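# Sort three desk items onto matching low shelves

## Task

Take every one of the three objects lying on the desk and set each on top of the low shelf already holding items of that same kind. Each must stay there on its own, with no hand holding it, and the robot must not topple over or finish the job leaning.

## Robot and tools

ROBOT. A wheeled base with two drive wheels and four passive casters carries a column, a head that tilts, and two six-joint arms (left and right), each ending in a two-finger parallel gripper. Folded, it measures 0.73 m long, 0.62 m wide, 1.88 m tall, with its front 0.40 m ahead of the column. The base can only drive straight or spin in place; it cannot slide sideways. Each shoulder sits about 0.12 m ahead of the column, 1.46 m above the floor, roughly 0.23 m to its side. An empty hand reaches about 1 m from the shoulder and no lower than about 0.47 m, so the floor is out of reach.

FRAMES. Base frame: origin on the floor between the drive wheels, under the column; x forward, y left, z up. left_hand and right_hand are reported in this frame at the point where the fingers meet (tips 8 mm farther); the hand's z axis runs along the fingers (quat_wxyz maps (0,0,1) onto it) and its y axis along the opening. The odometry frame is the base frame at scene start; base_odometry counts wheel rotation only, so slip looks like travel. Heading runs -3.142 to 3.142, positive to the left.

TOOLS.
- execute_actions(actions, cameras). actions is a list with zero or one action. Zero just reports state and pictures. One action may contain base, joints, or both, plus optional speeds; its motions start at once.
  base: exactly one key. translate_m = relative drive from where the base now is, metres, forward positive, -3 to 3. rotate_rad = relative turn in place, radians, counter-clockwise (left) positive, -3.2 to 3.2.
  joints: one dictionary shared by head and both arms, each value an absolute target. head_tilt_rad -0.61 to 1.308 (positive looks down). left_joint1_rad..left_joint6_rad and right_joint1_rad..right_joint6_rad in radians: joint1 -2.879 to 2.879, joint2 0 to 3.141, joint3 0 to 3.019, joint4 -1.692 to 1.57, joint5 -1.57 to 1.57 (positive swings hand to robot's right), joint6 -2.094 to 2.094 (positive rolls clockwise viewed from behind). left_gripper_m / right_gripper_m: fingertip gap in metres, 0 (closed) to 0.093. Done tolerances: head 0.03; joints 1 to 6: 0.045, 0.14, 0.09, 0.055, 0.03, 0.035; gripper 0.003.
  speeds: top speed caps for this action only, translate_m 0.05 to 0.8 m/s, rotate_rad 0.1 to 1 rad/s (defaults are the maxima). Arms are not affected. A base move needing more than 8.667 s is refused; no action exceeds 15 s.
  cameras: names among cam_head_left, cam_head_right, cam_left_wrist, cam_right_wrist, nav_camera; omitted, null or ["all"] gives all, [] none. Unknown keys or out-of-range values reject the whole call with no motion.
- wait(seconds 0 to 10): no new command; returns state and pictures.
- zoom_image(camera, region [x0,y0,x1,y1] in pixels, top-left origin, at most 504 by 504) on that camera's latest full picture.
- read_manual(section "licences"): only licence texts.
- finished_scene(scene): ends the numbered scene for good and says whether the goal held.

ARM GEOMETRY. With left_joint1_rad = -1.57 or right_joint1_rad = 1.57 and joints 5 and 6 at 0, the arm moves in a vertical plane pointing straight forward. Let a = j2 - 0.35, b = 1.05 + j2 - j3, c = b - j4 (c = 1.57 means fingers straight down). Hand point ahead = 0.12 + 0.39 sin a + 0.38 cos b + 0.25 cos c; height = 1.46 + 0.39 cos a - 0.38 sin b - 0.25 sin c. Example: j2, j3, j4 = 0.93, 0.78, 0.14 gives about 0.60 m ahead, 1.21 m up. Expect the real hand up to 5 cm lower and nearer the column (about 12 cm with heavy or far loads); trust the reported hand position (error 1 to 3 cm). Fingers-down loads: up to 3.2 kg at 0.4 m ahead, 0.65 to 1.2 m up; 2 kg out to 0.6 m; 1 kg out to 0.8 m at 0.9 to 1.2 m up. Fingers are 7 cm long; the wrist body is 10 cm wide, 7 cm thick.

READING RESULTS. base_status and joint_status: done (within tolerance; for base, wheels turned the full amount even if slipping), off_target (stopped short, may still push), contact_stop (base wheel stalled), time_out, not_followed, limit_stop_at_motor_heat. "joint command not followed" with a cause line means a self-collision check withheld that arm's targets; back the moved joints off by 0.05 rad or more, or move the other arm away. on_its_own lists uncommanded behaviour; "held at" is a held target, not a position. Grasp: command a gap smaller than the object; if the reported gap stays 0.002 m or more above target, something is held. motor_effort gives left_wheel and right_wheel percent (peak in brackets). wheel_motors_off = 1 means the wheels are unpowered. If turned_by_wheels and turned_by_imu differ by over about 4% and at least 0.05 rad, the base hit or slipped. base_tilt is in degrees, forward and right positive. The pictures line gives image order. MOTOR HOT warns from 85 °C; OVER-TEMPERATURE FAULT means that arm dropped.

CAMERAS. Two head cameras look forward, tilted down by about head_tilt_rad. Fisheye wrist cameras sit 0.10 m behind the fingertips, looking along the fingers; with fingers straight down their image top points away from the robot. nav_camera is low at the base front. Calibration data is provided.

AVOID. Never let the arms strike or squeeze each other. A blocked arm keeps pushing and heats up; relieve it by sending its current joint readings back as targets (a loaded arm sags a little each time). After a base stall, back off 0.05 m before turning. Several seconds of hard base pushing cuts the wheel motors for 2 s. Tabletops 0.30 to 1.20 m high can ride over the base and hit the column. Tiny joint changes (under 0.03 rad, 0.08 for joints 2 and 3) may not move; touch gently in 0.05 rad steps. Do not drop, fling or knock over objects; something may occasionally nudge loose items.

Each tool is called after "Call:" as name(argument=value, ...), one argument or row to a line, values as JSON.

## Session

Call:
execute_actions(
  actions=[
    {"joints":{"head_tilt_rad":0.4}},
  ],
)

Scene clock: 0.83 s.
Joint torques (N m, as the arm reports them, + toward a larger angle): left_arm=[-0.17 -6.63 -0.82 -1.31 -0.02 -0.07] | right_arm=[ 1.57 -5.83 -1.34 -1.23  0.07  0.01]
base_odometry: x=+0.000 y=+0.000 heading=+0.000 (m, m, rad; odometry frame)
turned_by_wheels: +0.000 (rad since the last result)
turned_by_imu: +0.000 (rad since the last result)
base_tilt: forward=+0.2 right=-0.1 (deg)
base_status: not commanded
joint_positions: head_tilt_rad=+0.419 left_joint1_rad=-1.567 left_joint2_rad=+0.859 left_joint3_rad=+0.409 left_joint4_rad=-0.938 left_joint5_rad=+0.019 left_joint6_rad=-0.008 left_gripper_m=+0.095 right_joint1_rad=+1.570 right_joint2_rad=+0.880 right_joint3_rad=+0.379 right_joint4_rad=-0.938 right_joint5_rad=-0.028 right_joint6_rad=-0.048 right_gripper_m=+0.095
joint_status: all done
wheel_motors_off: 0
motor_effort: left_wheel=-1(1) right_wheel=+2(3) (%)
left_hand: x=+0.1538 y=+0.2222 z=+1.2511 quat_wxyz=(+0.419, +0.009, -0.908, +0.006) (m; base frame)
right_hand: x=+0.1335 y=-0.2208 z=+1.2559 quat_wxyz=(+0.441, +0.015, -0.897, -0.023) (m; base frame)
pictures: cam_head_left, cam_head_right, cam_left_wrist, cam_right_wrist, nav_camera
camera_calibration (this result's frames):
cam_head_left: T_world_to_cam=[[-0.0628675, -0.997226, 0.0398508, -0.0128081], [-0.447453, -0.00752822, -0.894276, 1.3945], [0.892095, -0.0740523, -0.445739, 0.575907], [0, 0, 0, 1]] pos_world=[0.109405, 0.0403727, 1.50428]
cam_head_right: T_world_to_cam=[[-0.0604915, -0.996289, 0.0612229, -0.124589], [-0.443817, -0.028093, -0.895677, 1.39934], [0.894073, -0.0813526, -0.440471, 0.568644], [0, 0, 0, 1]] pos_world=[0.105103, -0.0385549, 1.51145]
cam_left_wrist: T_world_to_cam=[[0.0205459, -0.999766, -0.00677335, 0.228565], [-0.0858188, -0.00851333, 0.996274, -1.22665], [-0.996099, -0.0198881, -0.0859737, 0.387573], [0, 0, 0, 1]] pos_world=[0.276095, 0.225776, 1.25695]
cam_right_wrist: T_world_to_cam=[[-0.00565395, -0.998195, -0.0597952, -0.142738], [-0.0230706, -0.05965, 0.997953, -1.26003], [-0.999718, 0.00702189, -0.0226917, 0.283771], [0, 0, 0, 1]] pos_world=[0.253814, -0.219634, 1.25535]
Images, in order (width x height): cam_head_left 896x504, cam_head_right 896x504, cam_left_wrist 616x616, cam_right_wrist 616x616, nav_camera 896x504.

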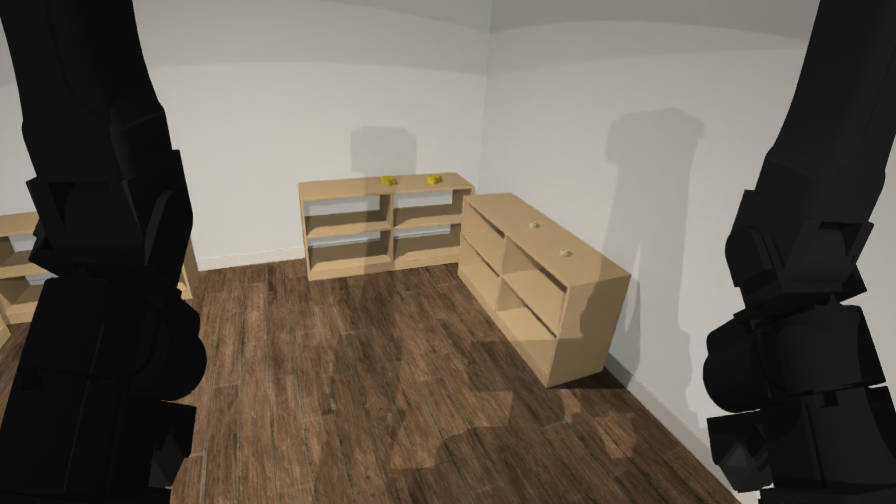

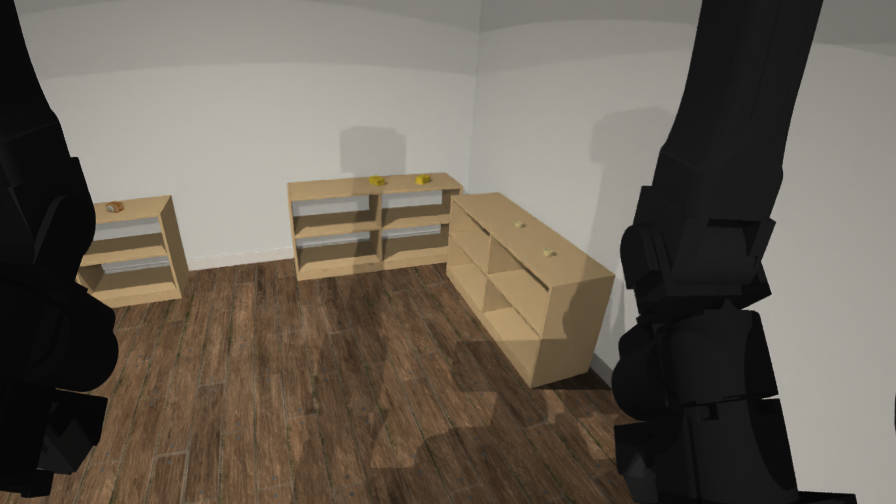

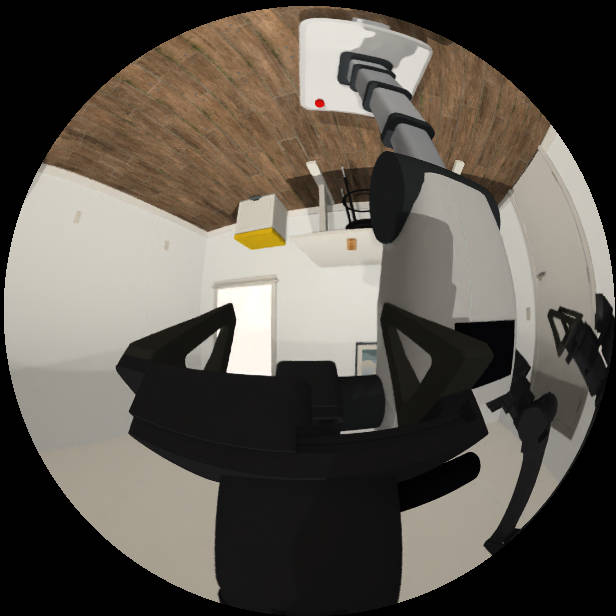

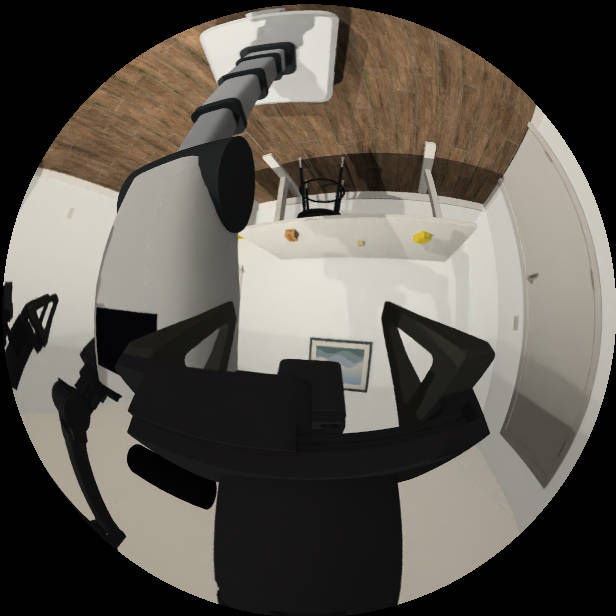

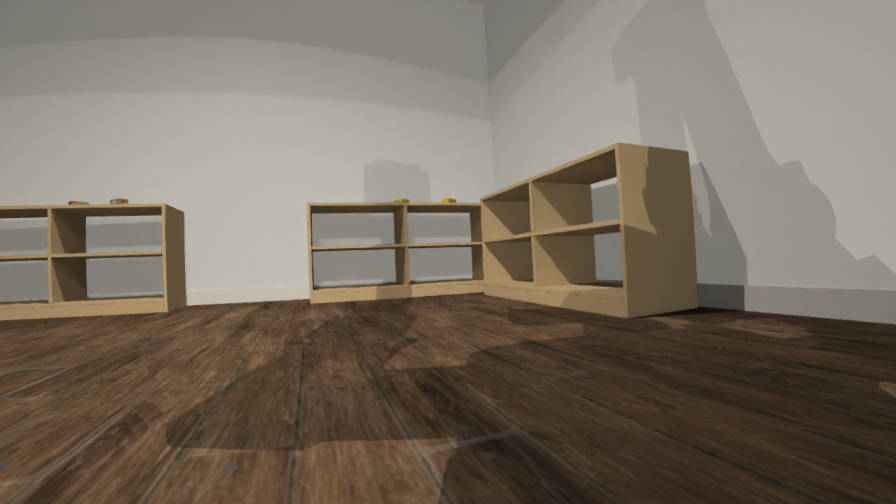

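Call:
execute_actions(
  actions=[
    {"base":{"rotate_rad":-2.8},"joints":{"head_tilt_rad":0.5}},
  ],
  cameras=["cam_head_left","nav_camera"],
)

Scene clock: 6.20 s.
Joint torques (N m, as the arm reports them, + toward a larger angle): left_arm=[-0.06 -7.42 -1.07 -1.26 -0.04 -0.07] | right_arm=[ 1.77 -6.1  -1.39 -1.18  0.09  0.  ]
base_odometry: x=+0.000 y=+0.000 heading=-2.799 (m, m, rad; odometry frame)
turned_by_wheels: -2.799 (rad since the last result)
turned_by_imu: -2.804 (rad since the last result)
base_tilt: forward=+0.1 right=-0.1 (deg)
base_status: done
joint_positions: head_tilt_rad=+0.504 left_joint1_rad=-1.567 left_joint2_rad=+0.859 left_joint3_rad=+0.409 left_joint4_rad=-0.938 left_joint5_rad=+0.019 left_joint6_rad=-0.008 left_gripper_m=+0.095 right_joint1_rad=+1.570 right_joint2_rad=+0.880 right_joint3_rad=+0.379 right_joint4_rad=-0.938 right_joint5_rad=-0.028 right_joint6_rad=-0.048 right_gripper_m=+0.095
joint_status: all done
wheel_motors_off: 0
motor_effort: left_wheel=+8(32) right_wheel=-6(36) (%)
left_hand: x=+0.1538 y=+0.2222 z=+1.2511 quat_wxyz=(+0.419, +0.009, -0.908, +0.006) (m; base frame)
right_hand: x=+0.1335 y=-0.2208 z=+1.2559 quat_wxyz=(+0.441, +0.015, -0.897, -0.023) (m; base frame)
pictures: cam_head_left, nav_camera
camera_calibration (this result's frames):
cam_head_left: T_world_to_cam=[[-0.0592505, -0.997226, 0.0450532, -0.0210006], [-0.521888, -0.00752822, -0.852981, 1.33463], [0.850954, -0.0740523, -0.519994, 0.692318], [0, 0, 0, 1]] pos_world=[0.106152, 0.0403727, 1.49936]
Images, in order (width x height): cam_head_left 896x504, nav_camera 896x504.

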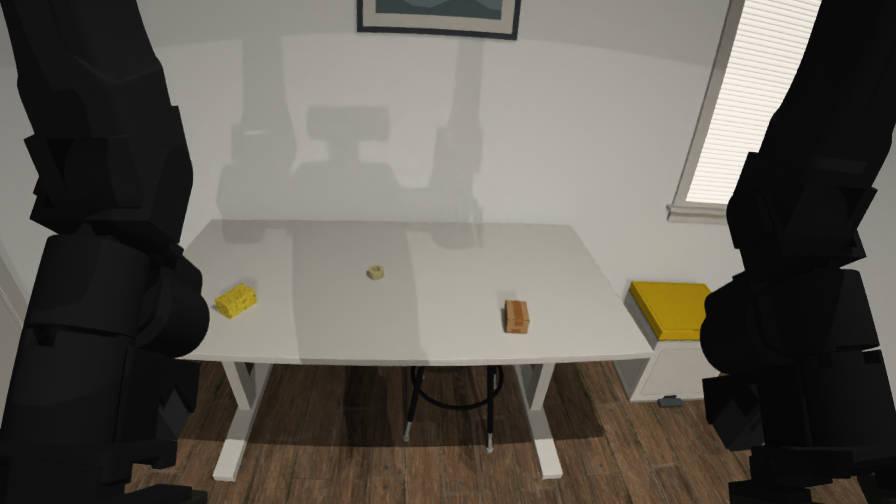

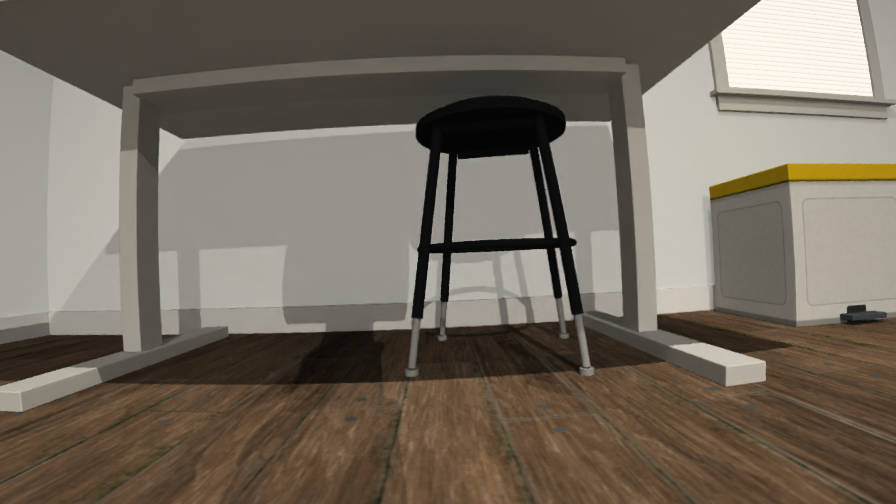

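Call:
execute_actions(
  actions=[
    {"base":{"translate_m":0.36},"joints":{"head_tilt_rad":0.8,"left_joint1_rad":-1.62,"left_joint2_rad":1.79,"left_joint3_rad":1.6,"left_joint4_rad":-0.32,"right_joint1_rad":1.555,"right_joint2_rad":1.95,"right_joint3_rad":1.79,"right_joint4_rad":-0.355,"right_joint5_rad":0,"right_joint6_rad":0,"left_joint5_rad":0,"left_joint6_rad":0}},
  ],
  cameras=["cam_head_left","cam_right_wrist"],
)

Scene clock: 9.17 s.
Joint torques (N m, as the arm reports them, + toward a larger angle): left_arm=[ -2.06 -18.57   3.03   0.77  -0.12   0.02] | right_arm=[  0.59 -16.84   3.38   0.48   0.24   0.1 ]
base_odometry: x=-0.339 y=-0.121 heading=-2.799 (m, m, rad; odometry frame)
turned_by_wheels: +0.000 (rad since the last result)
turned_by_imu: -0.001 (rad since the last result)
base_tilt: forward=+0.1 right=+0.0 (deg)
base_status: done
joint_positions: head_tilt_rad=+0.802 left_joint1_rad=-1.617 left_joint2_rad=+1.769 left_joint3_rad=+1.603 left_joint4_rad=-0.328 left_joint5_rad=+0.002 left_joint6_rad=-0.005 left_gripper_m=+0.095 right_joint1_rad=+1.566 right_joint2_rad=+1.937 right_joint3_rad=+1.792 right_joint4_rad=-0.358 right_joint5_rad=-0.004 right_joint6_rad=-0.007 right_gripper_m=+0.095
joint_status: all done
wheel_motors_off: 0
motor_effort: left_wheel=-1(60) right_wheel=+1(37) (%)
left_hand: x=+0.6449 y=+0.1892 z=+0.9101 quat_wxyz=(-0.015, -0.009, -1.000, +0.021) (m; base frame)
right_hand: x=+0.6551 y=-0.2286 z=+0.8478 quat_wxyz=(-0.011, +0.002, -1.000, +0.000) (m; base frame)
pictures: cam_head_left, cam_right_wrist
camera_calibration (this result's frames):
cam_head_left: T_world_to_cam=[[-0.0433905, -0.997226, 0.0604787, -0.0455489], [-0.749554, -0.00752822, -0.6619, 1.05175], [0.660519, -0.0740523, -0.747148, 1.05166], [0, 0, 0, 1]] pos_world=[0.0917259, 0.0403727, 1.48465]
cam_right_wrist: T_world_to_cam=[[0.00161959, -0.99992, -0.0125748, -0.217183], [-0.818646, -0.00854743, 0.574235, 0.0509384], [-0.574297, 0.00936425, -0.818594, 1.19262], [0, 0, 0, 1]] pos_world=[0.72697, -0.227898, 0.94429]
Images, in order (width x height): cam_head_left 896x504, cam_right_wrist 616x616.

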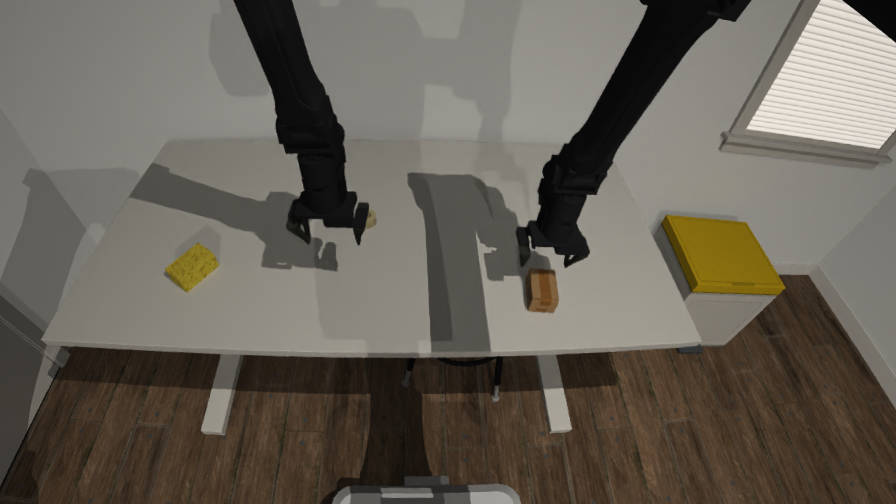

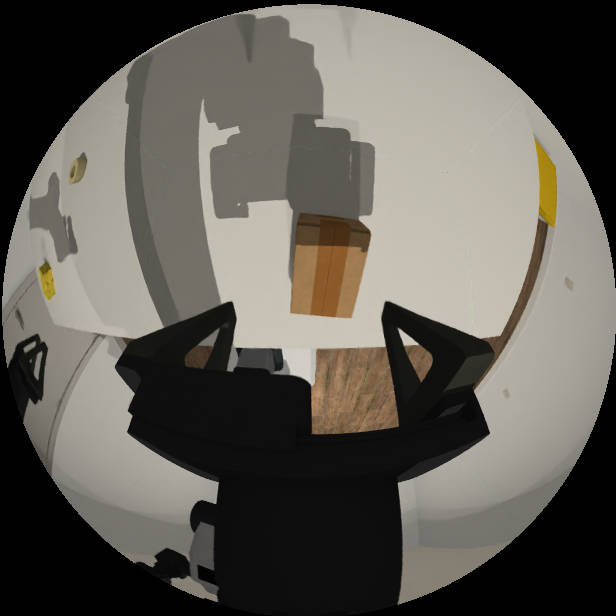

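Call:
execute_actions(
  actions=[
    {"joints":{"right_joint1_rad":1.535,"right_joint6_rad":0.12,"right_joint2_rad":2.07,"right_joint3_rad":1.93,"right_joint4_rad":-0.385}},
  ],
  cameras=["cam_right_wrist"],
)

Scene clock: 10.33 s.
Joint torques (N m, as the arm reports them, + toward a larger angle): left_arm=[ -0.78 -17.46   3.35   0.97  -0.07   0.03] | right_arm=[  0.32 -16.84   4.57   0.12   0.26   0.12]
base_odometry: x=-0.339 y=-0.121 heading=-2.799 (m, m, rad; odometry frame)
turned_by_wheels: +0.000 (rad since the last result)
turned_by_imu: +0.000 (rad since the last result)
base_tilt: forward=+0.0 right=+0.0 (deg)
base_status: not commanded
joint_positions: head_tilt_rad=+0.802 left_joint1_rad=-1.617 left_joint2_rad=+1.769 left_joint3_rad=+1.603 left_joint4_rad=-0.328 left_joint5_rad=+0.002 left_joint6_rad=-0.005 left_gripper_m=+0.095 right_joint1_rad=+1.541 right_joint2_rad=+2.079 right_joint3_rad=+1.916 right_joint4_rad=-0.378 right_joint5_rad=-0.004 right_joint6_rad=+0.111 right_gripper_m=+0.095
joint_status: all done
wheel_motors_off: 0
motor_effort: left_wheel=-1(1) right_wheel=+2(2) (%)
left_hand: x=+0.6449 y=+0.1892 z=+0.9101 quat_wxyz=(-0.015, -0.009, -1.000, +0.021) (m; base frame)
right_hand: x=+0.6338 y=-0.2506 z=+0.7912 quat_wxyz=(+0.008, -0.063, -0.998, +0.012) (m; base frame)
pictures: cam_right_wrist
camera_calibration (this result's frames):
cam_right_wrist: T_world_to_cam=[[-0.129679, -0.991491, 0.0113476, -0.173444], [-0.789579, 0.110179, 0.603677, 0.0537753], [-0.599791, 0.0693243, -0.797148, 1.1485], [0, 0, 0, 1]] pos_world=[0.708826, -0.257512, 0.885027]
Images, in order (width x height): cam_right_wrist 616x616.

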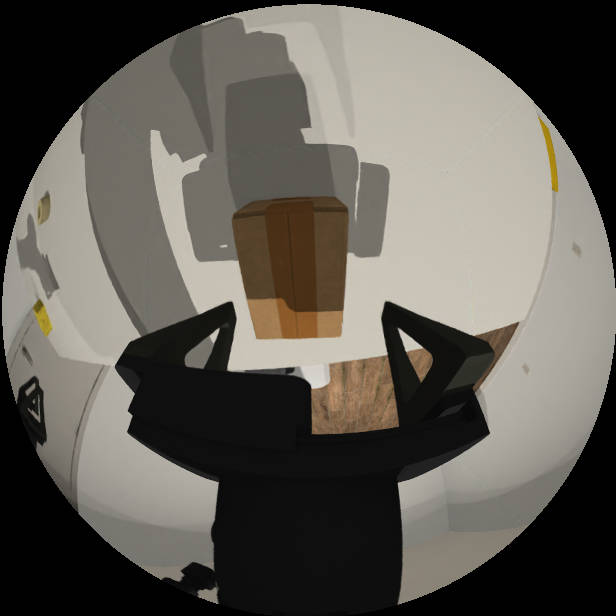

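Call:
execute_actions(
  actions=[
    {"joints":{"right_joint5_rad":-0.04,"right_joint6_rad":0.07,"right_joint2_rad":2.2,"right_joint3_rad":2.1,"right_joint4_rad":-0.42}},
  ],
  cameras=["cam_right_wrist"],
)

Scene clock: 11.40 s.
Joint torques (N m, as the arm reports them, + toward a larger angle): left_arm=[ -1.5  -17.8    3.31   0.83  -0.17   0.02] | right_arm=[  0.58 -17.25   5.75  -0.05  -0.05  -0.05]
base_odometry: x=-0.339 y=-0.121 heading=-2.799 (m, m, rad; odometry frame)
turned_by_wheels: +0.000 (rad since the last result)
turned_by_imu: +0.000 (rad since the last result)
base_tilt: forward=+0.1 right=+0.0 (deg)
base_status: not commanded
joint_positions: head_tilt_rad=+0.802 left_joint1_rad=-1.617 left_joint2_rad=+1.769 left_joint3_rad=+1.603 left_joint4_rad=-0.328 left_joint5_rad=+0.002 left_joint6_rad=-0.005 left_gripper_m=+0.095 right_joint1_rad=+1.541 right_joint2_rad=+2.199 right_joint3_rad=+2.082 right_joint4_rad=-0.413 right_joint5_rad=-0.037 right_joint6_rad=+0.075 right_gripper_m=+0.095
joint_status: all done
wheel_motors_off: 0
motor_effort: left_wheel=-1(1) right_wheel=+1(2) (%)
left_hand: x=+0.6449 y=+0.1892 z=+0.9101 quat_wxyz=(-0.015, -0.009, -1.000, +0.021) (m; base frame)
right_hand: x=+0.6423 y=-0.2461 z=+0.7526 quat_wxyz=(+0.004, -0.045, -0.999, -0.005) (m; base frame)
pictures: cam_right_wrist
camera_calibration (this result's frames):
cam_right_wrist: T_world_to_cam=[[-0.0941105, -0.995302, -0.0227481, -0.165554], [-0.799249, 0.0619097, 0.597803, 0.0821443], [-0.593586, 0.074441, -0.80132, 1.12295], [0, 0, 0, 1]] pos_world=[0.716643, -0.253456, 0.846974]
Images, in order (width x height): cam_right_wrist 616x616.

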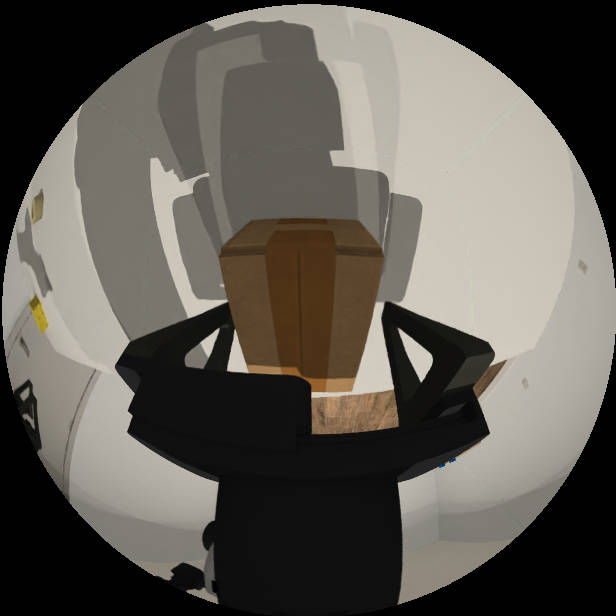

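Call:
execute_actions(
  actions=[
    {"joints":{"right_gripper_m":0.03}},
  ],
  cameras=[],
)

Call:
execute_actions(
  actions=[
    {"joints":{"right_joint2_rad":1.6,"right_joint3_rad":1.3,"right_joint4_rad":-0.22}},
  ],
  cameras=[],
)

Call:
execute_actions(
  actions=[
    {"base":{"translate_m":0.22},"speeds":{"translate_m":0.3},"joints":{"left_joint2_rad":2.0,"left_joint3_rad":1.85,"left_joint4_rad":-0.37}},
  ],
  cameras=["cam_left_wrist","cam_head_left"],
)

Scene clock: 13.70 s.
Joint torques (N m, as the arm reports them, + toward a larger angle): left_arm=[ -0.93 -18.2    3.06   0.94  -0.1    0.06] | right_arm=[  0.43 -17.22   5.55   0.13   0.    -0.06]
base_odometry: x=-0.339 y=-0.121 heading=-2.799 (m, m, rad; odometry frame)
turned_by_wheels: +0.000 (rad since the last result)
turned_by_imu: +0.001 (rad since the last result)
base_tilt: forward=+0.1 right=+0.0 (deg)
base_status: not commanded
joint_positions: head_tilt_rad=+0.802 left_joint1_rad=-1.617 left_joint2_rad=+1.769 left_joint3_rad=+1.603 left_joint4_rad=-0.328 left_joint5_rad=+0.002 left_joint6_rad=-0.005 left_gripper_m=+0.095 right_joint1_rad=+1.541 right_joint2_rad=+2.199 right_joint3_rad=+2.082 right_joint4_rad=-0.413 right_joint5_rad=-0.038 right_joint6_rad=+0.075 right_gripper_m=+0.059
joint_status: right_gripper_m off_target (ended at +0.059, target +0.030)
wheel_motors_off: 0
motor_effort: left_wheel=-1(0) right_wheel=+1(0) (%)
left_hand: x=+0.6449 y=+0.1892 z=+0.9101 quat_wxyz=(-0.015, -0.009, -1.000, +0.021) (m; base frame)
right_hand: x=+0.6424 y=-0.2459 z=+0.7526 quat_wxyz=(+0.004, -0.045, -0.999, -0.006) (m; base frame)
pictures: none
No camera images: the call's "cameras" was empty. Leave "cameras" out to get every camera's image.

Scene clock: 15.47 s.
Joint torques (N m, as the arm reports them, + toward a larger angle): left_arm=[ -1.48 -17.42   3.06   0.84  -0.11   0.02] | right_arm=[  0.87 -16.42   2.74   0.27   0.02  -0.06]
base_odometry: x=-0.339 y=-0.121 heading=-2.799 (m, m, rad; odometry frame)
turned_by_wheels: +0.000 (rad since the last result)
turned_by_imu: +0.001 (rad since the last result)
base_tilt: forward=+0.2 right=-0.1 (deg)
base_status: not commanded
joint_positions: head_tilt_rad=+0.802 left_joint1_rad=-1.617 left_joint2_rad=+1.769 left_joint3_rad=+1.603 left_joint4_rad=-0.328 left_joint5_rad=+0.002 left_joint6_rad=-0.005 left_gripper_m=+0.095 right_joint1_rad=+1.541 right_joint2_rad=+1.618 right_joint3_rad=+1.292 right_joint4_rad=-0.222 right_joint5_rad=-0.038 right_joint6_rad=+0.075 right_gripper_m=+0.059
joint_status: all done
wheel_motors_off: 0
motor_effort: left_wheel=-1(1) right_wheel=+1(1) (%)
left_hand: x=+0.6449 y=+0.1892 z=+0.9101 quat_wxyz=(-0.015, -0.009, -1.000, +0.021) (m; base frame)
right_hand: x=+0.5602 y=-0.2395 z=+0.9493 quat_wxyz=(+0.012, -0.045, -0.999, -0.005) (m; base frame)
pictures: none
No camera images: the call's "cameras" was empty. Leave "cameras" out to get every camera's image.

Scene clock: 17.43 s.
Joint torques (N m, as the arm reports them, + toward a larger angle): left_arm=[ -1.34 -19.41   4.08   0.    -0.09   0.03] | right_arm=[  0.81 -16.17   2.64   0.41   0.    -0.06]
base_odometry: x=-0.546 y=-0.195 heading=-2.799 (m, m, rad; odometry frame)
turned_by_wheels: +0.000 (rad since the last result)
turned_by_imu: +0.000 (rad since the last result)
base_tilt: forward=+0.1 right=+0.0 (deg)
base_status: done
joint_positions: head_tilt_rad=+0.803 left_joint1_rad=-1.617 left_joint2_rad=+2.006 left_joint3_rad=+1.844 left_joint4_rad=-0.360 left_joint5_rad=+0.002 left_joint6_rad=-0.005 left_gripper_m=+0.095 right_joint1_rad=+1.541 right_joint2_rad=+1.613 right_joint3_rad=+1.296 right_joint4_rad=-0.222 right_joint5_rad=-0.038 right_joint6_rad=+0.075 right_gripper_m=+0.059
joint_status: all done
wheel_motors_off: 0
motor_effort: left_wheel=+1(37) right_wheel=+0(29) (%)
left_hand: x=+0.6421 y=+0.1856 z=+0.8197 quat_wxyz=(-0.001, -0.009, -1.000, +0.021) (m; base frame)
right_hand: x=+0.5657 y=-0.2395 z=+0.9520 quat_wxyz=(+0.007, -0.045, -0.999, -0.006) (m; base frame)
pictures: cam_head_left, cam_left_wrist
camera_calibration (this result's frames):
cam_head_left: T_world_to_cam=[[-0.0433719, -0.997226, 0.060492, -0.0455704], [-0.749758, -0.00752822, -0.66167, 1.0514], [0.66029, -0.0740523, -0.747351, 1.05198], [0, 0, 0, 1]] pos_world=[0.0917089, 0.0403727, 1.48464]
cam_left_wrist: T_world_to_cam=[[-0.0108784, -0.999315, 0.0353581, 0.164574], [-0.814344, 0.0293738, 0.579638, 0.0469835], [-0.58028, -0.0224881, -0.814106, 1.16646], [0, 0, 0, 1]] pos_world=[0.716925, 0.189312, 0.91657]
Images, in order (width x height): cam_head_left 896x504, cam_left_wrist 616x616.

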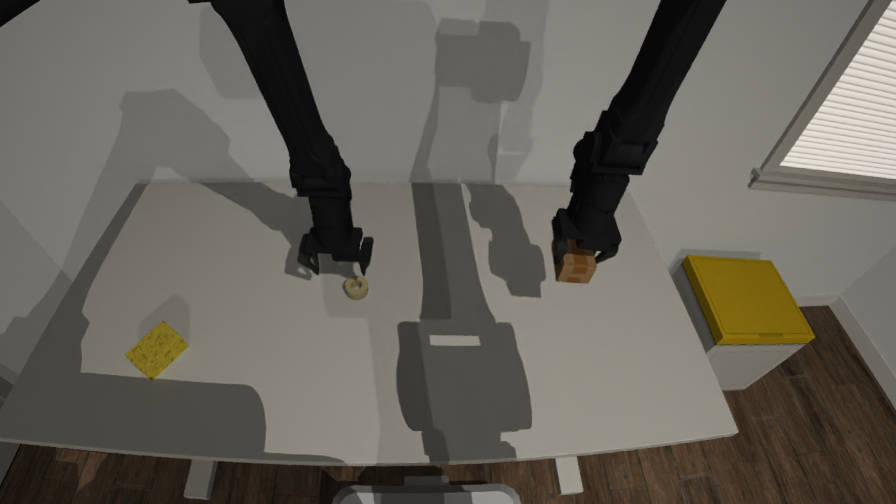

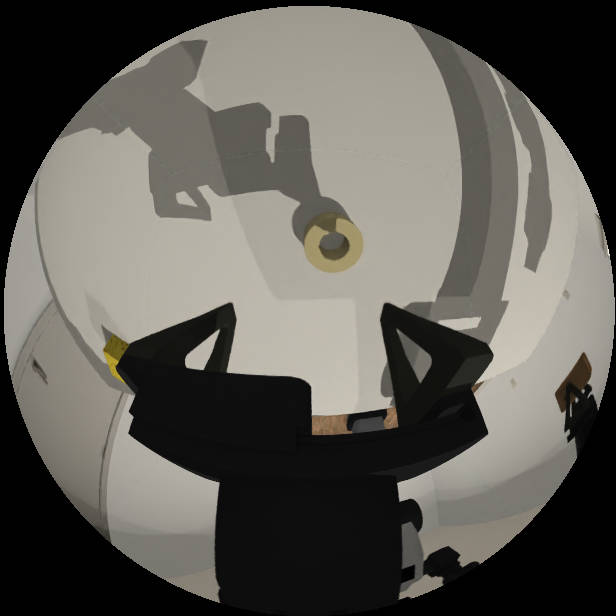

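Call:
execute_actions(
  actions=[
    {"base":{"translate_m":0.025},"joints":{"left_joint1_rad":-1.647,"left_joint2_rad":2.15,"left_joint3_rad":2.03,"left_joint4_rad":-0.405}},
  ],
  cameras=["cam_left_wrist"],
)

Scene clock: 18.83 s.
Joint torques (N m, as the arm reports them, + toward a larger angle): left_arm=[ -1.07 -17.87   4.56   0.3   -0.07   0.13] | right_arm=[  0.66 -16.21   2.14   0.38   0.    -0.06]
base_odometry: x=-0.570 y=-0.203 heading=-2.798 (m, m, rad; odometry frame)
turned_by_wheels: +0.000 (rad since the last result)
turned_by_imu: +0.001 (rad since the last result)
base_tilt: forward=+0.1 right=-0.1 (deg)
base_status: done
joint_positions: head_tilt_rad=+0.803 left_joint1_rad=-1.644 left_joint2_rad=+2.123 left_joint3_rad=+2.019 left_joint4_rad=-0.396 left_joint5_rad=+0.002 left_joint6_rad=-0.005 left_gripper_m=+0.095 right_joint1_rad=+1.541 right_joint2_rad=+1.609 right_joint3_rad=+1.300 right_joint4_rad=-0.222 right_joint5_rad=-0.038 right_joint6_rad=+0.075 right_gripper_m=+0.059
joint_status: all done
wheel_motors_off: 0
motor_effort: left_wheel=+0(37) right_wheel=+0(33) (%)
left_hand: x=+0.6609 y=+0.1604 z=+0.7850 quat_wxyz=(-0.012, -0.015, -0.999, +0.033) (m; base frame)
right_hand: x=+0.5700 y=-0.2395 z=+0.9541 quat_wxyz=(+0.004, -0.045, -0.999, -0.006) (m; base frame)
pictures: cam_left_wrist
camera_calibration (this result's frames):
cam_left_wrist: T_world_to_cam=[[-0.0241075, -0.997983, 0.058732, 0.131008], [-0.826649, 0.0529382, 0.560223, 0.102748], [-0.562202, -0.0350452, -0.826257, 1.14813], [0, 0, 0, 1]] pos_world=[0.733577, 0.165541, 0.883398]
Images, in order (width x height): cam_left_wrist 616x616.

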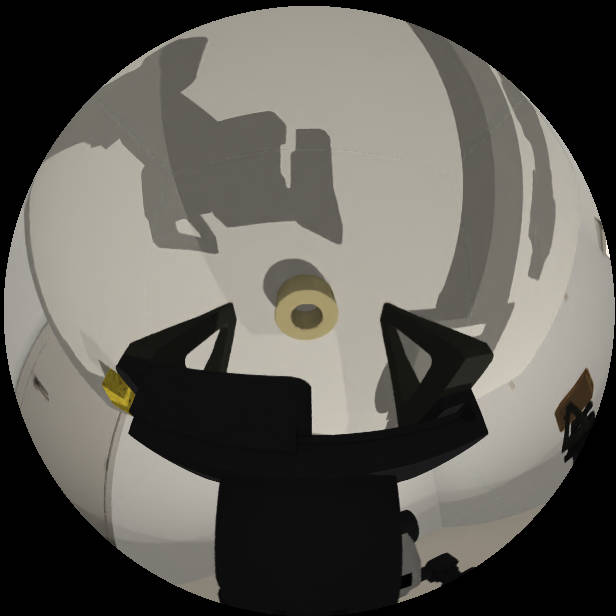

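Tape x≈0.636. Descend.

Call:
execute_actions(
  actions=[
    {"joints":{"left_joint2_rad":2.26,"left_joint3_rad":2.125,"left_joint4_rad":-0.41}},
  ],
  cameras=["cam_left_wrist"],
)

Scene clock: 19.93 s.
Joint torques (N m, as the arm reports them, + toward a larger angle): left_arm=[ -3.33 -18.86   4.23  -0.35   0.     0.08] | right_arm=[  0.61 -16.1    2.33   0.47   0.    -0.06]
base_odometry: x=-0.570 y=-0.203 heading=-2.798 (m, m, rad; odometry frame)
turned_by_wheels: +0.000 (rad since the last result)
turned_by_imu: +0.000 (rad since the last result)
base_tilt: forward=+0.1 right=+0.0 (deg)
base_status: not commanded
joint_positions: head_tilt_rad=+0.803 left_joint1_rad=-1.644 left_joint2_rad=+2.247 left_joint3_rad=+2.117 left_joint4_rad=-0.397 left_joint5_rad=-0.001 left_joint6_rad=-0.004 left_gripper_m=+0.095 right_joint1_rad=+1.541 right_joint2_rad=+1.609 right_joint3_rad=+1.300 right_joint4_rad=-0.222 right_joint5_rad=-0.038 right_joint6_rad=+0.075 right_gripper_m=+0.059
joint_status: all done
wheel_motors_off: 0
motor_effort: left_wheel=+1(2) right_wheel=+0(0) (%)
left_hand: x=+0.6325 y=+0.1585 z=+0.7351 quat_wxyz=(+0.002, -0.016, -0.999, +0.031) (m; base frame)
right_hand: x=+0.5700 y=-0.2395 z=+0.9541 quat_wxyz=(+0.004, -0.045, -0.999, -0.006) (m; base frame)
pictures: cam_left_wrist
camera_calibration (this result's frames):
cam_left_wrist: T_world_to_cam=[[-0.0255814, -0.998121, 0.055684, 0.134509], [-0.81116, 0.0532807, 0.582392, 0.0811624], [-0.584264, -0.0302702, -0.810999, 1.09284], [0, 0, 0, 1]] pos_world=[0.707783, 0.163012, 0.831532]
Images, in order (width x height): cam_left_wrist 616x616.

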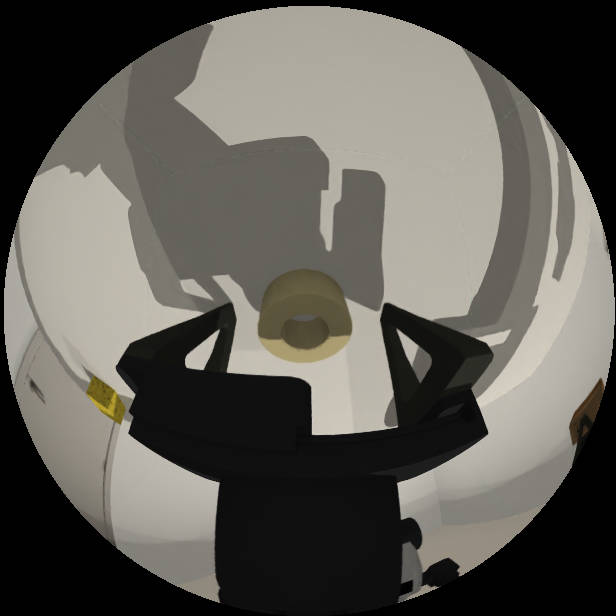

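Call:
execute_actions(
  actions=[
    {"joints":{"left_gripper_m":0.02}},
  ],
  cameras=[],
)

Call:
execute_actions(
  actions=[
    {"joints":{"left_joint2_rad":1.9,"left_joint3_rad":1.7,"left_joint4_rad":-0.32}},
  ],
  cameras=[],
)

Call:
execute_actions(
  actions=[
    {"base":{"translate_m":-2.4},"joints":{"left_joint1_rad":-1.57,"left_joint2_rad":1.79,"left_joint3_rad":1.6,"left_joint4_rad":-0.32,"head_tilt_rad":0.65}},
  ],
  cameras=[],
)

Call:
execute_actions(
  actions=[
    {"base":{"rotate_rad":1.55}},
  ],
  cameras=["cam_head_left"],
)

Scene clock: 21.03 s.
Joint torques (N m, as the arm reports them, + toward a larger angle): left_arm=[ -1.72 -17.9    4.23   0.07   0.02   0.04] | right_arm=[  0.61 -16.23   2.1    0.45   0.    -0.05]
base_odometry: x=-0.570 y=-0.203 heading=-2.798 (m, m, rad; odometry frame)
turned_by_wheels: +0.000 (rad since the last result)
turned_by_imu: +0.000 (rad since the last result)
base_tilt: forward=+0.2 right=-0.1 (deg)
base_status: not commanded
joint_positions: head_tilt_rad=+0.803 left_joint1_rad=-1.644 left_joint2_rad=+2.247 left_joint3_rad=+2.117 left_joint4_rad=-0.397 left_joint5_rad=-0.001 left_joint6_rad=-0.004 left_gripper_m=+0.049 right_joint1_rad=+1.541 right_joint2_rad=+1.609 right_joint3_rad=+1.300 right_joint4_rad=-0.222 right_joint5_rad=-0.038 right_joint6_rad=+0.075 right_gripper_m=+0.059
joint_status: left_gripper_m off_target (ended at +0.049, target +0.020)
wheel_motors_off: 0
motor_effort: left_wheel=+1(1) right_wheel=+0(0) (%)
left_hand: x=+0.6325 y=+0.1584 z=+0.7351 quat_wxyz=(+0.002, -0.016, -0.999, +0.031) (m; base frame)
right_hand: x=+0.5700 y=-0.2395 z=+0.9541 quat_wxyz=(+0.004, -0.045, -0.999, -0.006) (m; base frame)
pictures: none
No camera images: the call's "cameras" was empty. Leave "cameras" out to get every camera's image.

Scene clock: 22.30 s.
Joint torques (N m, as the arm reports them, + toward a larger angle): left_arm=[ -1.71 -18.85   3.22   0.92   0.01   0.05] | right_arm=[  0.77 -15.64   2.14   0.45   0.01  -0.05]
base_odometry: x=-0.570 y=-0.203 heading=-2.798 (m, m, rad; odometry frame)
turned_by_wheels: +0.000 (rad since the last result)
turned_by_imu: +0.000 (rad since the last result)
base_tilt: forward=+0.1 right=-0.1 (deg)
base_status: not commanded
joint_positions: head_tilt_rad=+0.803 left_joint1_rad=-1.644 left_joint2_rad=+1.883 left_joint3_rad=+1.700 left_joint4_rad=-0.329 left_joint5_rad=-0.001 left_joint6_rad=-0.004 left_gripper_m=+0.049 right_joint1_rad=+1.541 right_joint2_rad=+1.609 right_joint3_rad=+1.300 right_joint4_rad=-0.222 right_joint5_rad=-0.038 right_joint6_rad=+0.075 right_gripper_m=+0.059
joint_status: all done
wheel_motors_off: 0
motor_effort: left_wheel=+1(1) right_wheel=-1(0) (%)
left_hand: x=+0.6376 y=+0.1665 z=+0.8654 quat_wxyz=(-0.006, -0.016, -0.999, +0.031) (m; base frame)
right_hand: x=+0.5700 y=-0.2395 z=+0.9541 quat_wxyz=(+0.004, -0.045, -0.999, -0.006) (m; base frame)
pictures: none
No camera images: the call's "cameras" was empty. Leave "cameras" out to get every camera's image.

Scene clock: 27.37 s.
Joint torques (N m, as the arm reports them, + toward a larger angle): left_arm=[ -0.08 -19.97   3.33   0.93  -0.1    0.08] | right_arm=[  0.78 -15.95   2.2    0.5    0.    -0.04]
base_odometry: x=+1.690 y=+0.605 heading=-2.798 (m, m, rad; odometry frame)
turned_by_wheels: +0.000 (rad since the last result)
turned_by_imu: +0.015 (rad since the last result)
base_tilt: forward=+0.1 right=+0.0 (deg)
base_status: done
joint_positions: head_tilt_rad=+0.667 left_joint1_rad=-1.562 left_joint2_rad=+1.809 left_joint3_rad=+1.594 left_joint4_rad=-0.328 left_joint5_rad=-0.001 left_joint6_rad=-0.004 left_gripper_m=+0.049 right_joint1_rad=+1.541 right_joint2_rad=+1.608 right_joint3_rad=+1.297 right_joint4_rad=-0.222 right_joint5_rad=-0.038 right_joint6_rad=+0.075 right_gripper_m=+0.059
joint_status: all done
wheel_motors_off: 0
motor_effort: left_wheel=+1(42) right_wheel=+0(51) (%)
left_hand: x=+0.6181 y=+0.2314 z=+0.8882 quat_wxyz=(+0.009, +0.004, -1.000, -0.004) (m; base frame)
right_hand: x=+0.5687 y=-0.2395 z=+0.9542 quat_wxyz=(+0.005, -0.045, -0.999, -0.006) (m; base frame)
pictures: none
No camera images: the call's "cameras" was empty. Leave "cameras" out to get every camera's image.

Scene clock: 30.50 s.
Joint torques (N m, as the arm reports them, + toward a larger angle): left_arm=[ -0.69 -20.27   3.35   0.79  -0.14   0.04] | right_arm=[  1.1  -15.72   2.33   0.42   0.01  -0.06]
base_odometry: x=+1.690 y=+0.605 heading=-1.249 (m, m, rad; odometry frame)
turned_by_wheels: +1.549 (rad since the last result)
turned_by_imu: +1.553 (rad since the last result)
base_tilt: forward=+0.0 right=+0.0 (deg)
base_status: done
joint_positions: head_tilt_rad=+0.667 left_joint1_rad=-1.564 left_joint2_rad=+1.809 left_joint3_rad=+1.594 left_joint4_rad=-0.328 left_joint5_rad=-0.001 left_joint6_rad=-0.004 left_gripper_m=+0.049 right_joint1_rad=+1.535 right_joint2_rad=+1.608 right_joint3_rad=+1.297 right_joint4_rad=-0.222 right_joint5_rad=-0.038 right_joint6_rad=+0.075 right_gripper_m=+0.059
joint_status: not commanded
wheel_motors_off: 0
motor_effort: left_wheel=-9(36) right_wheel=+7(43) (%)
left_hand: x=+0.6181 y=+0.2297 z=+0.8881 quat_wxyz=(+0.009, +0.004, -1.000, -0.003) (m; base frame)
right_hand: x=+0.5687 y=-0.2434 z=+0.9543 quat_wxyz=(+0.004, -0.047, -0.999, -0.003) (m; base frame)
pictures: cam_head_left
camera_calibration (this result's frames):
cam_head_left: T_world_to_cam=[[-0.0511826, -0.997226, 0.054044, -0.0352499], [-0.652991, -0.00752822, -0.757328, 1.19388], [0.755634, -0.0740523, -0.650794, 0.898515], [0, 0, 0, 1]] pos_world=[0.0988386, 0.0403727, 1.49081]
Images, in order (width x height): cam_head_left 896x504.

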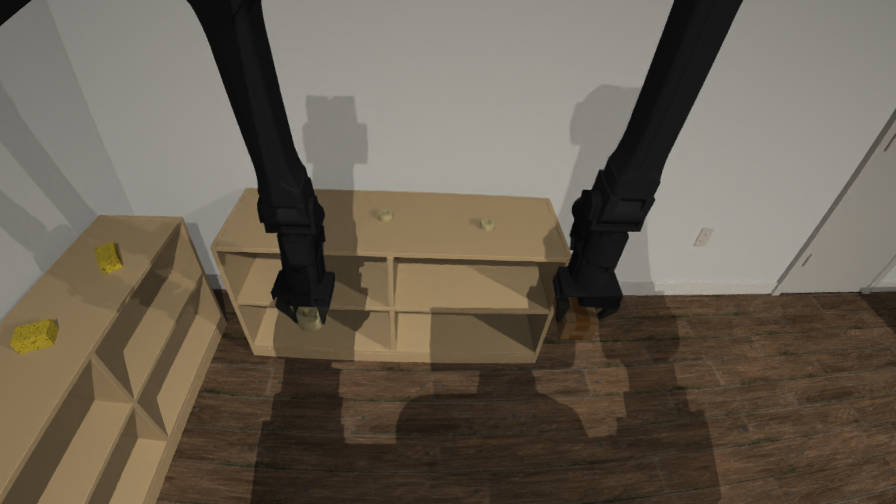

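Call:
execute_actions(
  actions=[
    {"base":{"translate_m":0.65},"joints":{"left_joint1_rad":-1.44,"left_joint5_rad":0.1,"left_joint2_rad":2.35,"left_joint3_rad":2.17,"left_joint4_rad":-0.345,"head_tilt_rad":0.9}},
  ],
  cameras=["cam_head_left"],
)

Scene clock: 33.50 s.
Joint torques (N m, as the arm reports them, + toward a larger angle): left_arm=[  3.22 -18.68   3.19   0.4   -0.07   0.  ] | right_arm=[  0.82 -15.91   2.15   0.5    0.01  -0.06]
base_odometry: x=+1.895 y=-0.011 heading=-1.249 (m, m, rad; odometry frame)
turned_by_wheels: +0.000 (rad since the last result)
turned_by_imu: -0.003 (rad since the last result)
base_tilt: forward=+0.1 right=-0.1 (deg)
base_status: done
joint_positions: head_tilt_rad=+0.902 left_joint1_rad=-1.433 left_joint2_rad=+2.353 left_joint3_rad=+2.167 left_joint4_rad=-0.341 left_joint5_rad=+0.099 left_joint6_rad=-0.004 left_gripper_m=+0.049 right_joint1_rad=+1.535 right_joint2_rad=+1.606 right_joint3_rad=+1.299 right_joint4_rad=-0.222 right_joint5_rad=-0.038 right_joint6_rad=+0.075 right_gripper_m=+0.059
joint_status: all done
wheel_motors_off: 0
motor_effort: left_wheel=-1(46) right_wheel=+0(49) (%)
left_hand: x=+0.5955 y=+0.3347 z=+0.6940 quat_wxyz=(+0.000, +0.037, -0.999, -0.010) (m; base frame)
right_hand: x=+0.5708 y=-0.2434 z=+0.9552 quat_wxyz=(+0.003, -0.047, -0.999, -0.003) (m; base frame)
pictures: cam_head_left
camera_calibration (this result's frames):
cam_head_left: T_world_to_cam=[[-0.0371872, -0.997226, 0.0644789, -0.0520193], [-0.811425, -0.00752822, -0.584408, 0.935503], [0.583272, -0.0740523, -0.808894, 1.15061], [0, 0, 0, 1]] pos_world=[0.0860387, 0.0403727, 1.48079]
Images, in order (width x height): cam_head_left 896x504.

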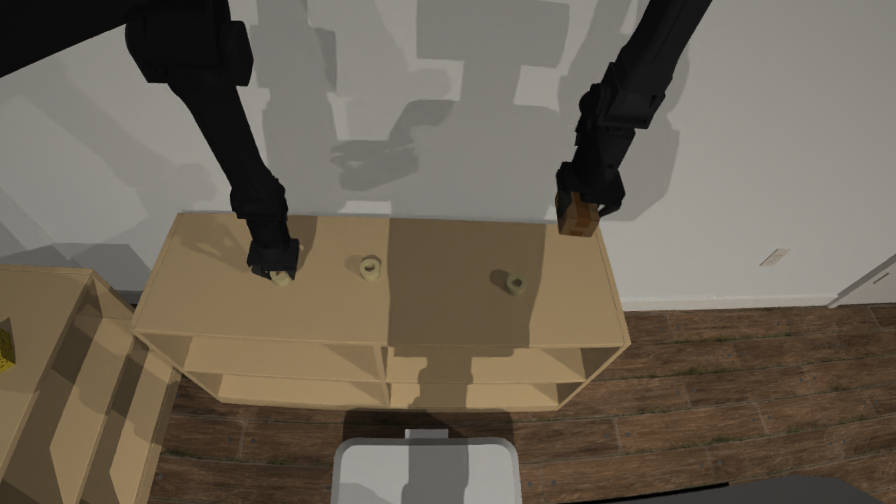

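Call:
execute_actions(
  actions=[
    {"joints":{"left_joint2_rad":2.59,"left_joint3_rad":2.46,"left_joint4_rad":-0.39}},
  ],
  cameras=["cam_left_wrist"],
)

Scene clock: 34.83 s.
Joint torques (N m, as the arm reports them, + toward a larger angle): left_arm=[  3.51 -16.13   4.94   0.1   -0.13   0.01] | right_arm=[  1.27 -15.6    2.14   0.45   0.    -0.06]
base_odometry: x=+1.895 y=-0.011 heading=-1.249 (m, m, rad; odometry frame)
turned_by_wheels: +0.000 (rad since the last result)
turned_by_imu: +0.000 (rad since the last result)
base_tilt: forward=+0.1 right=+0.0 (deg)
base_status: not commanded
joint_positions: head_tilt_rad=+0.902 left_joint1_rad=-1.433 left_joint2_rad=+2.583 left_joint3_rad=+2.440 left_joint4_rad=-0.379 left_joint5_rad=+0.103 left_joint6_rad=-0.004 left_gripper_m=+0.049 right_joint1_rad=+1.535 right_joint2_rad=+1.606 right_joint3_rad=+1.299 right_joint4_rad=-0.222 right_joint5_rad=-0.038 right_joint6_rad=+0.075 right_gripper_m=+0.059
joint_status: all done
wheel_motors_off: 0
motor_effort: left_wheel=-1(3) right_wheel=+1(5) (%)
left_hand: x=+0.5654 y=+0.3407 z=+0.6249 quat_wxyz=(-0.003, +0.037, -0.999, -0.008) (m; base frame)
right_hand: x=+0.5708 y=-0.2434 z=+0.9552 quat_wxyz=(+0.003, -0.047, -0.999, -0.003) (m; base frame)
pictures: cam_left_wrist
camera_calibration (this result's frames):
cam_left_wrist: T_world_to_cam=[[0.0799566, -0.996526, -0.0232987, 0.309914], [-0.813444, -0.0787405, 0.576289, 0.131338], [-0.576121, -0.0271258, -0.816914, 0.967858], [0, 0, 0, 1]] pos_world=[0.63966, 0.345433, 0.722188]
Images, in order (width x height): cam_left_wrist 616x616.

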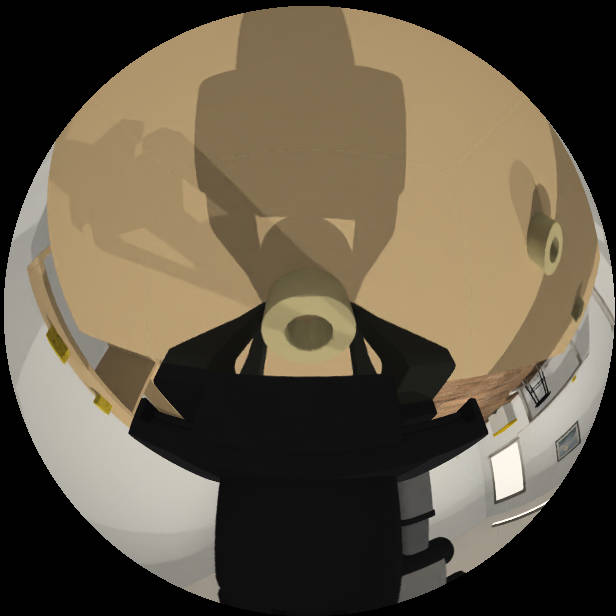

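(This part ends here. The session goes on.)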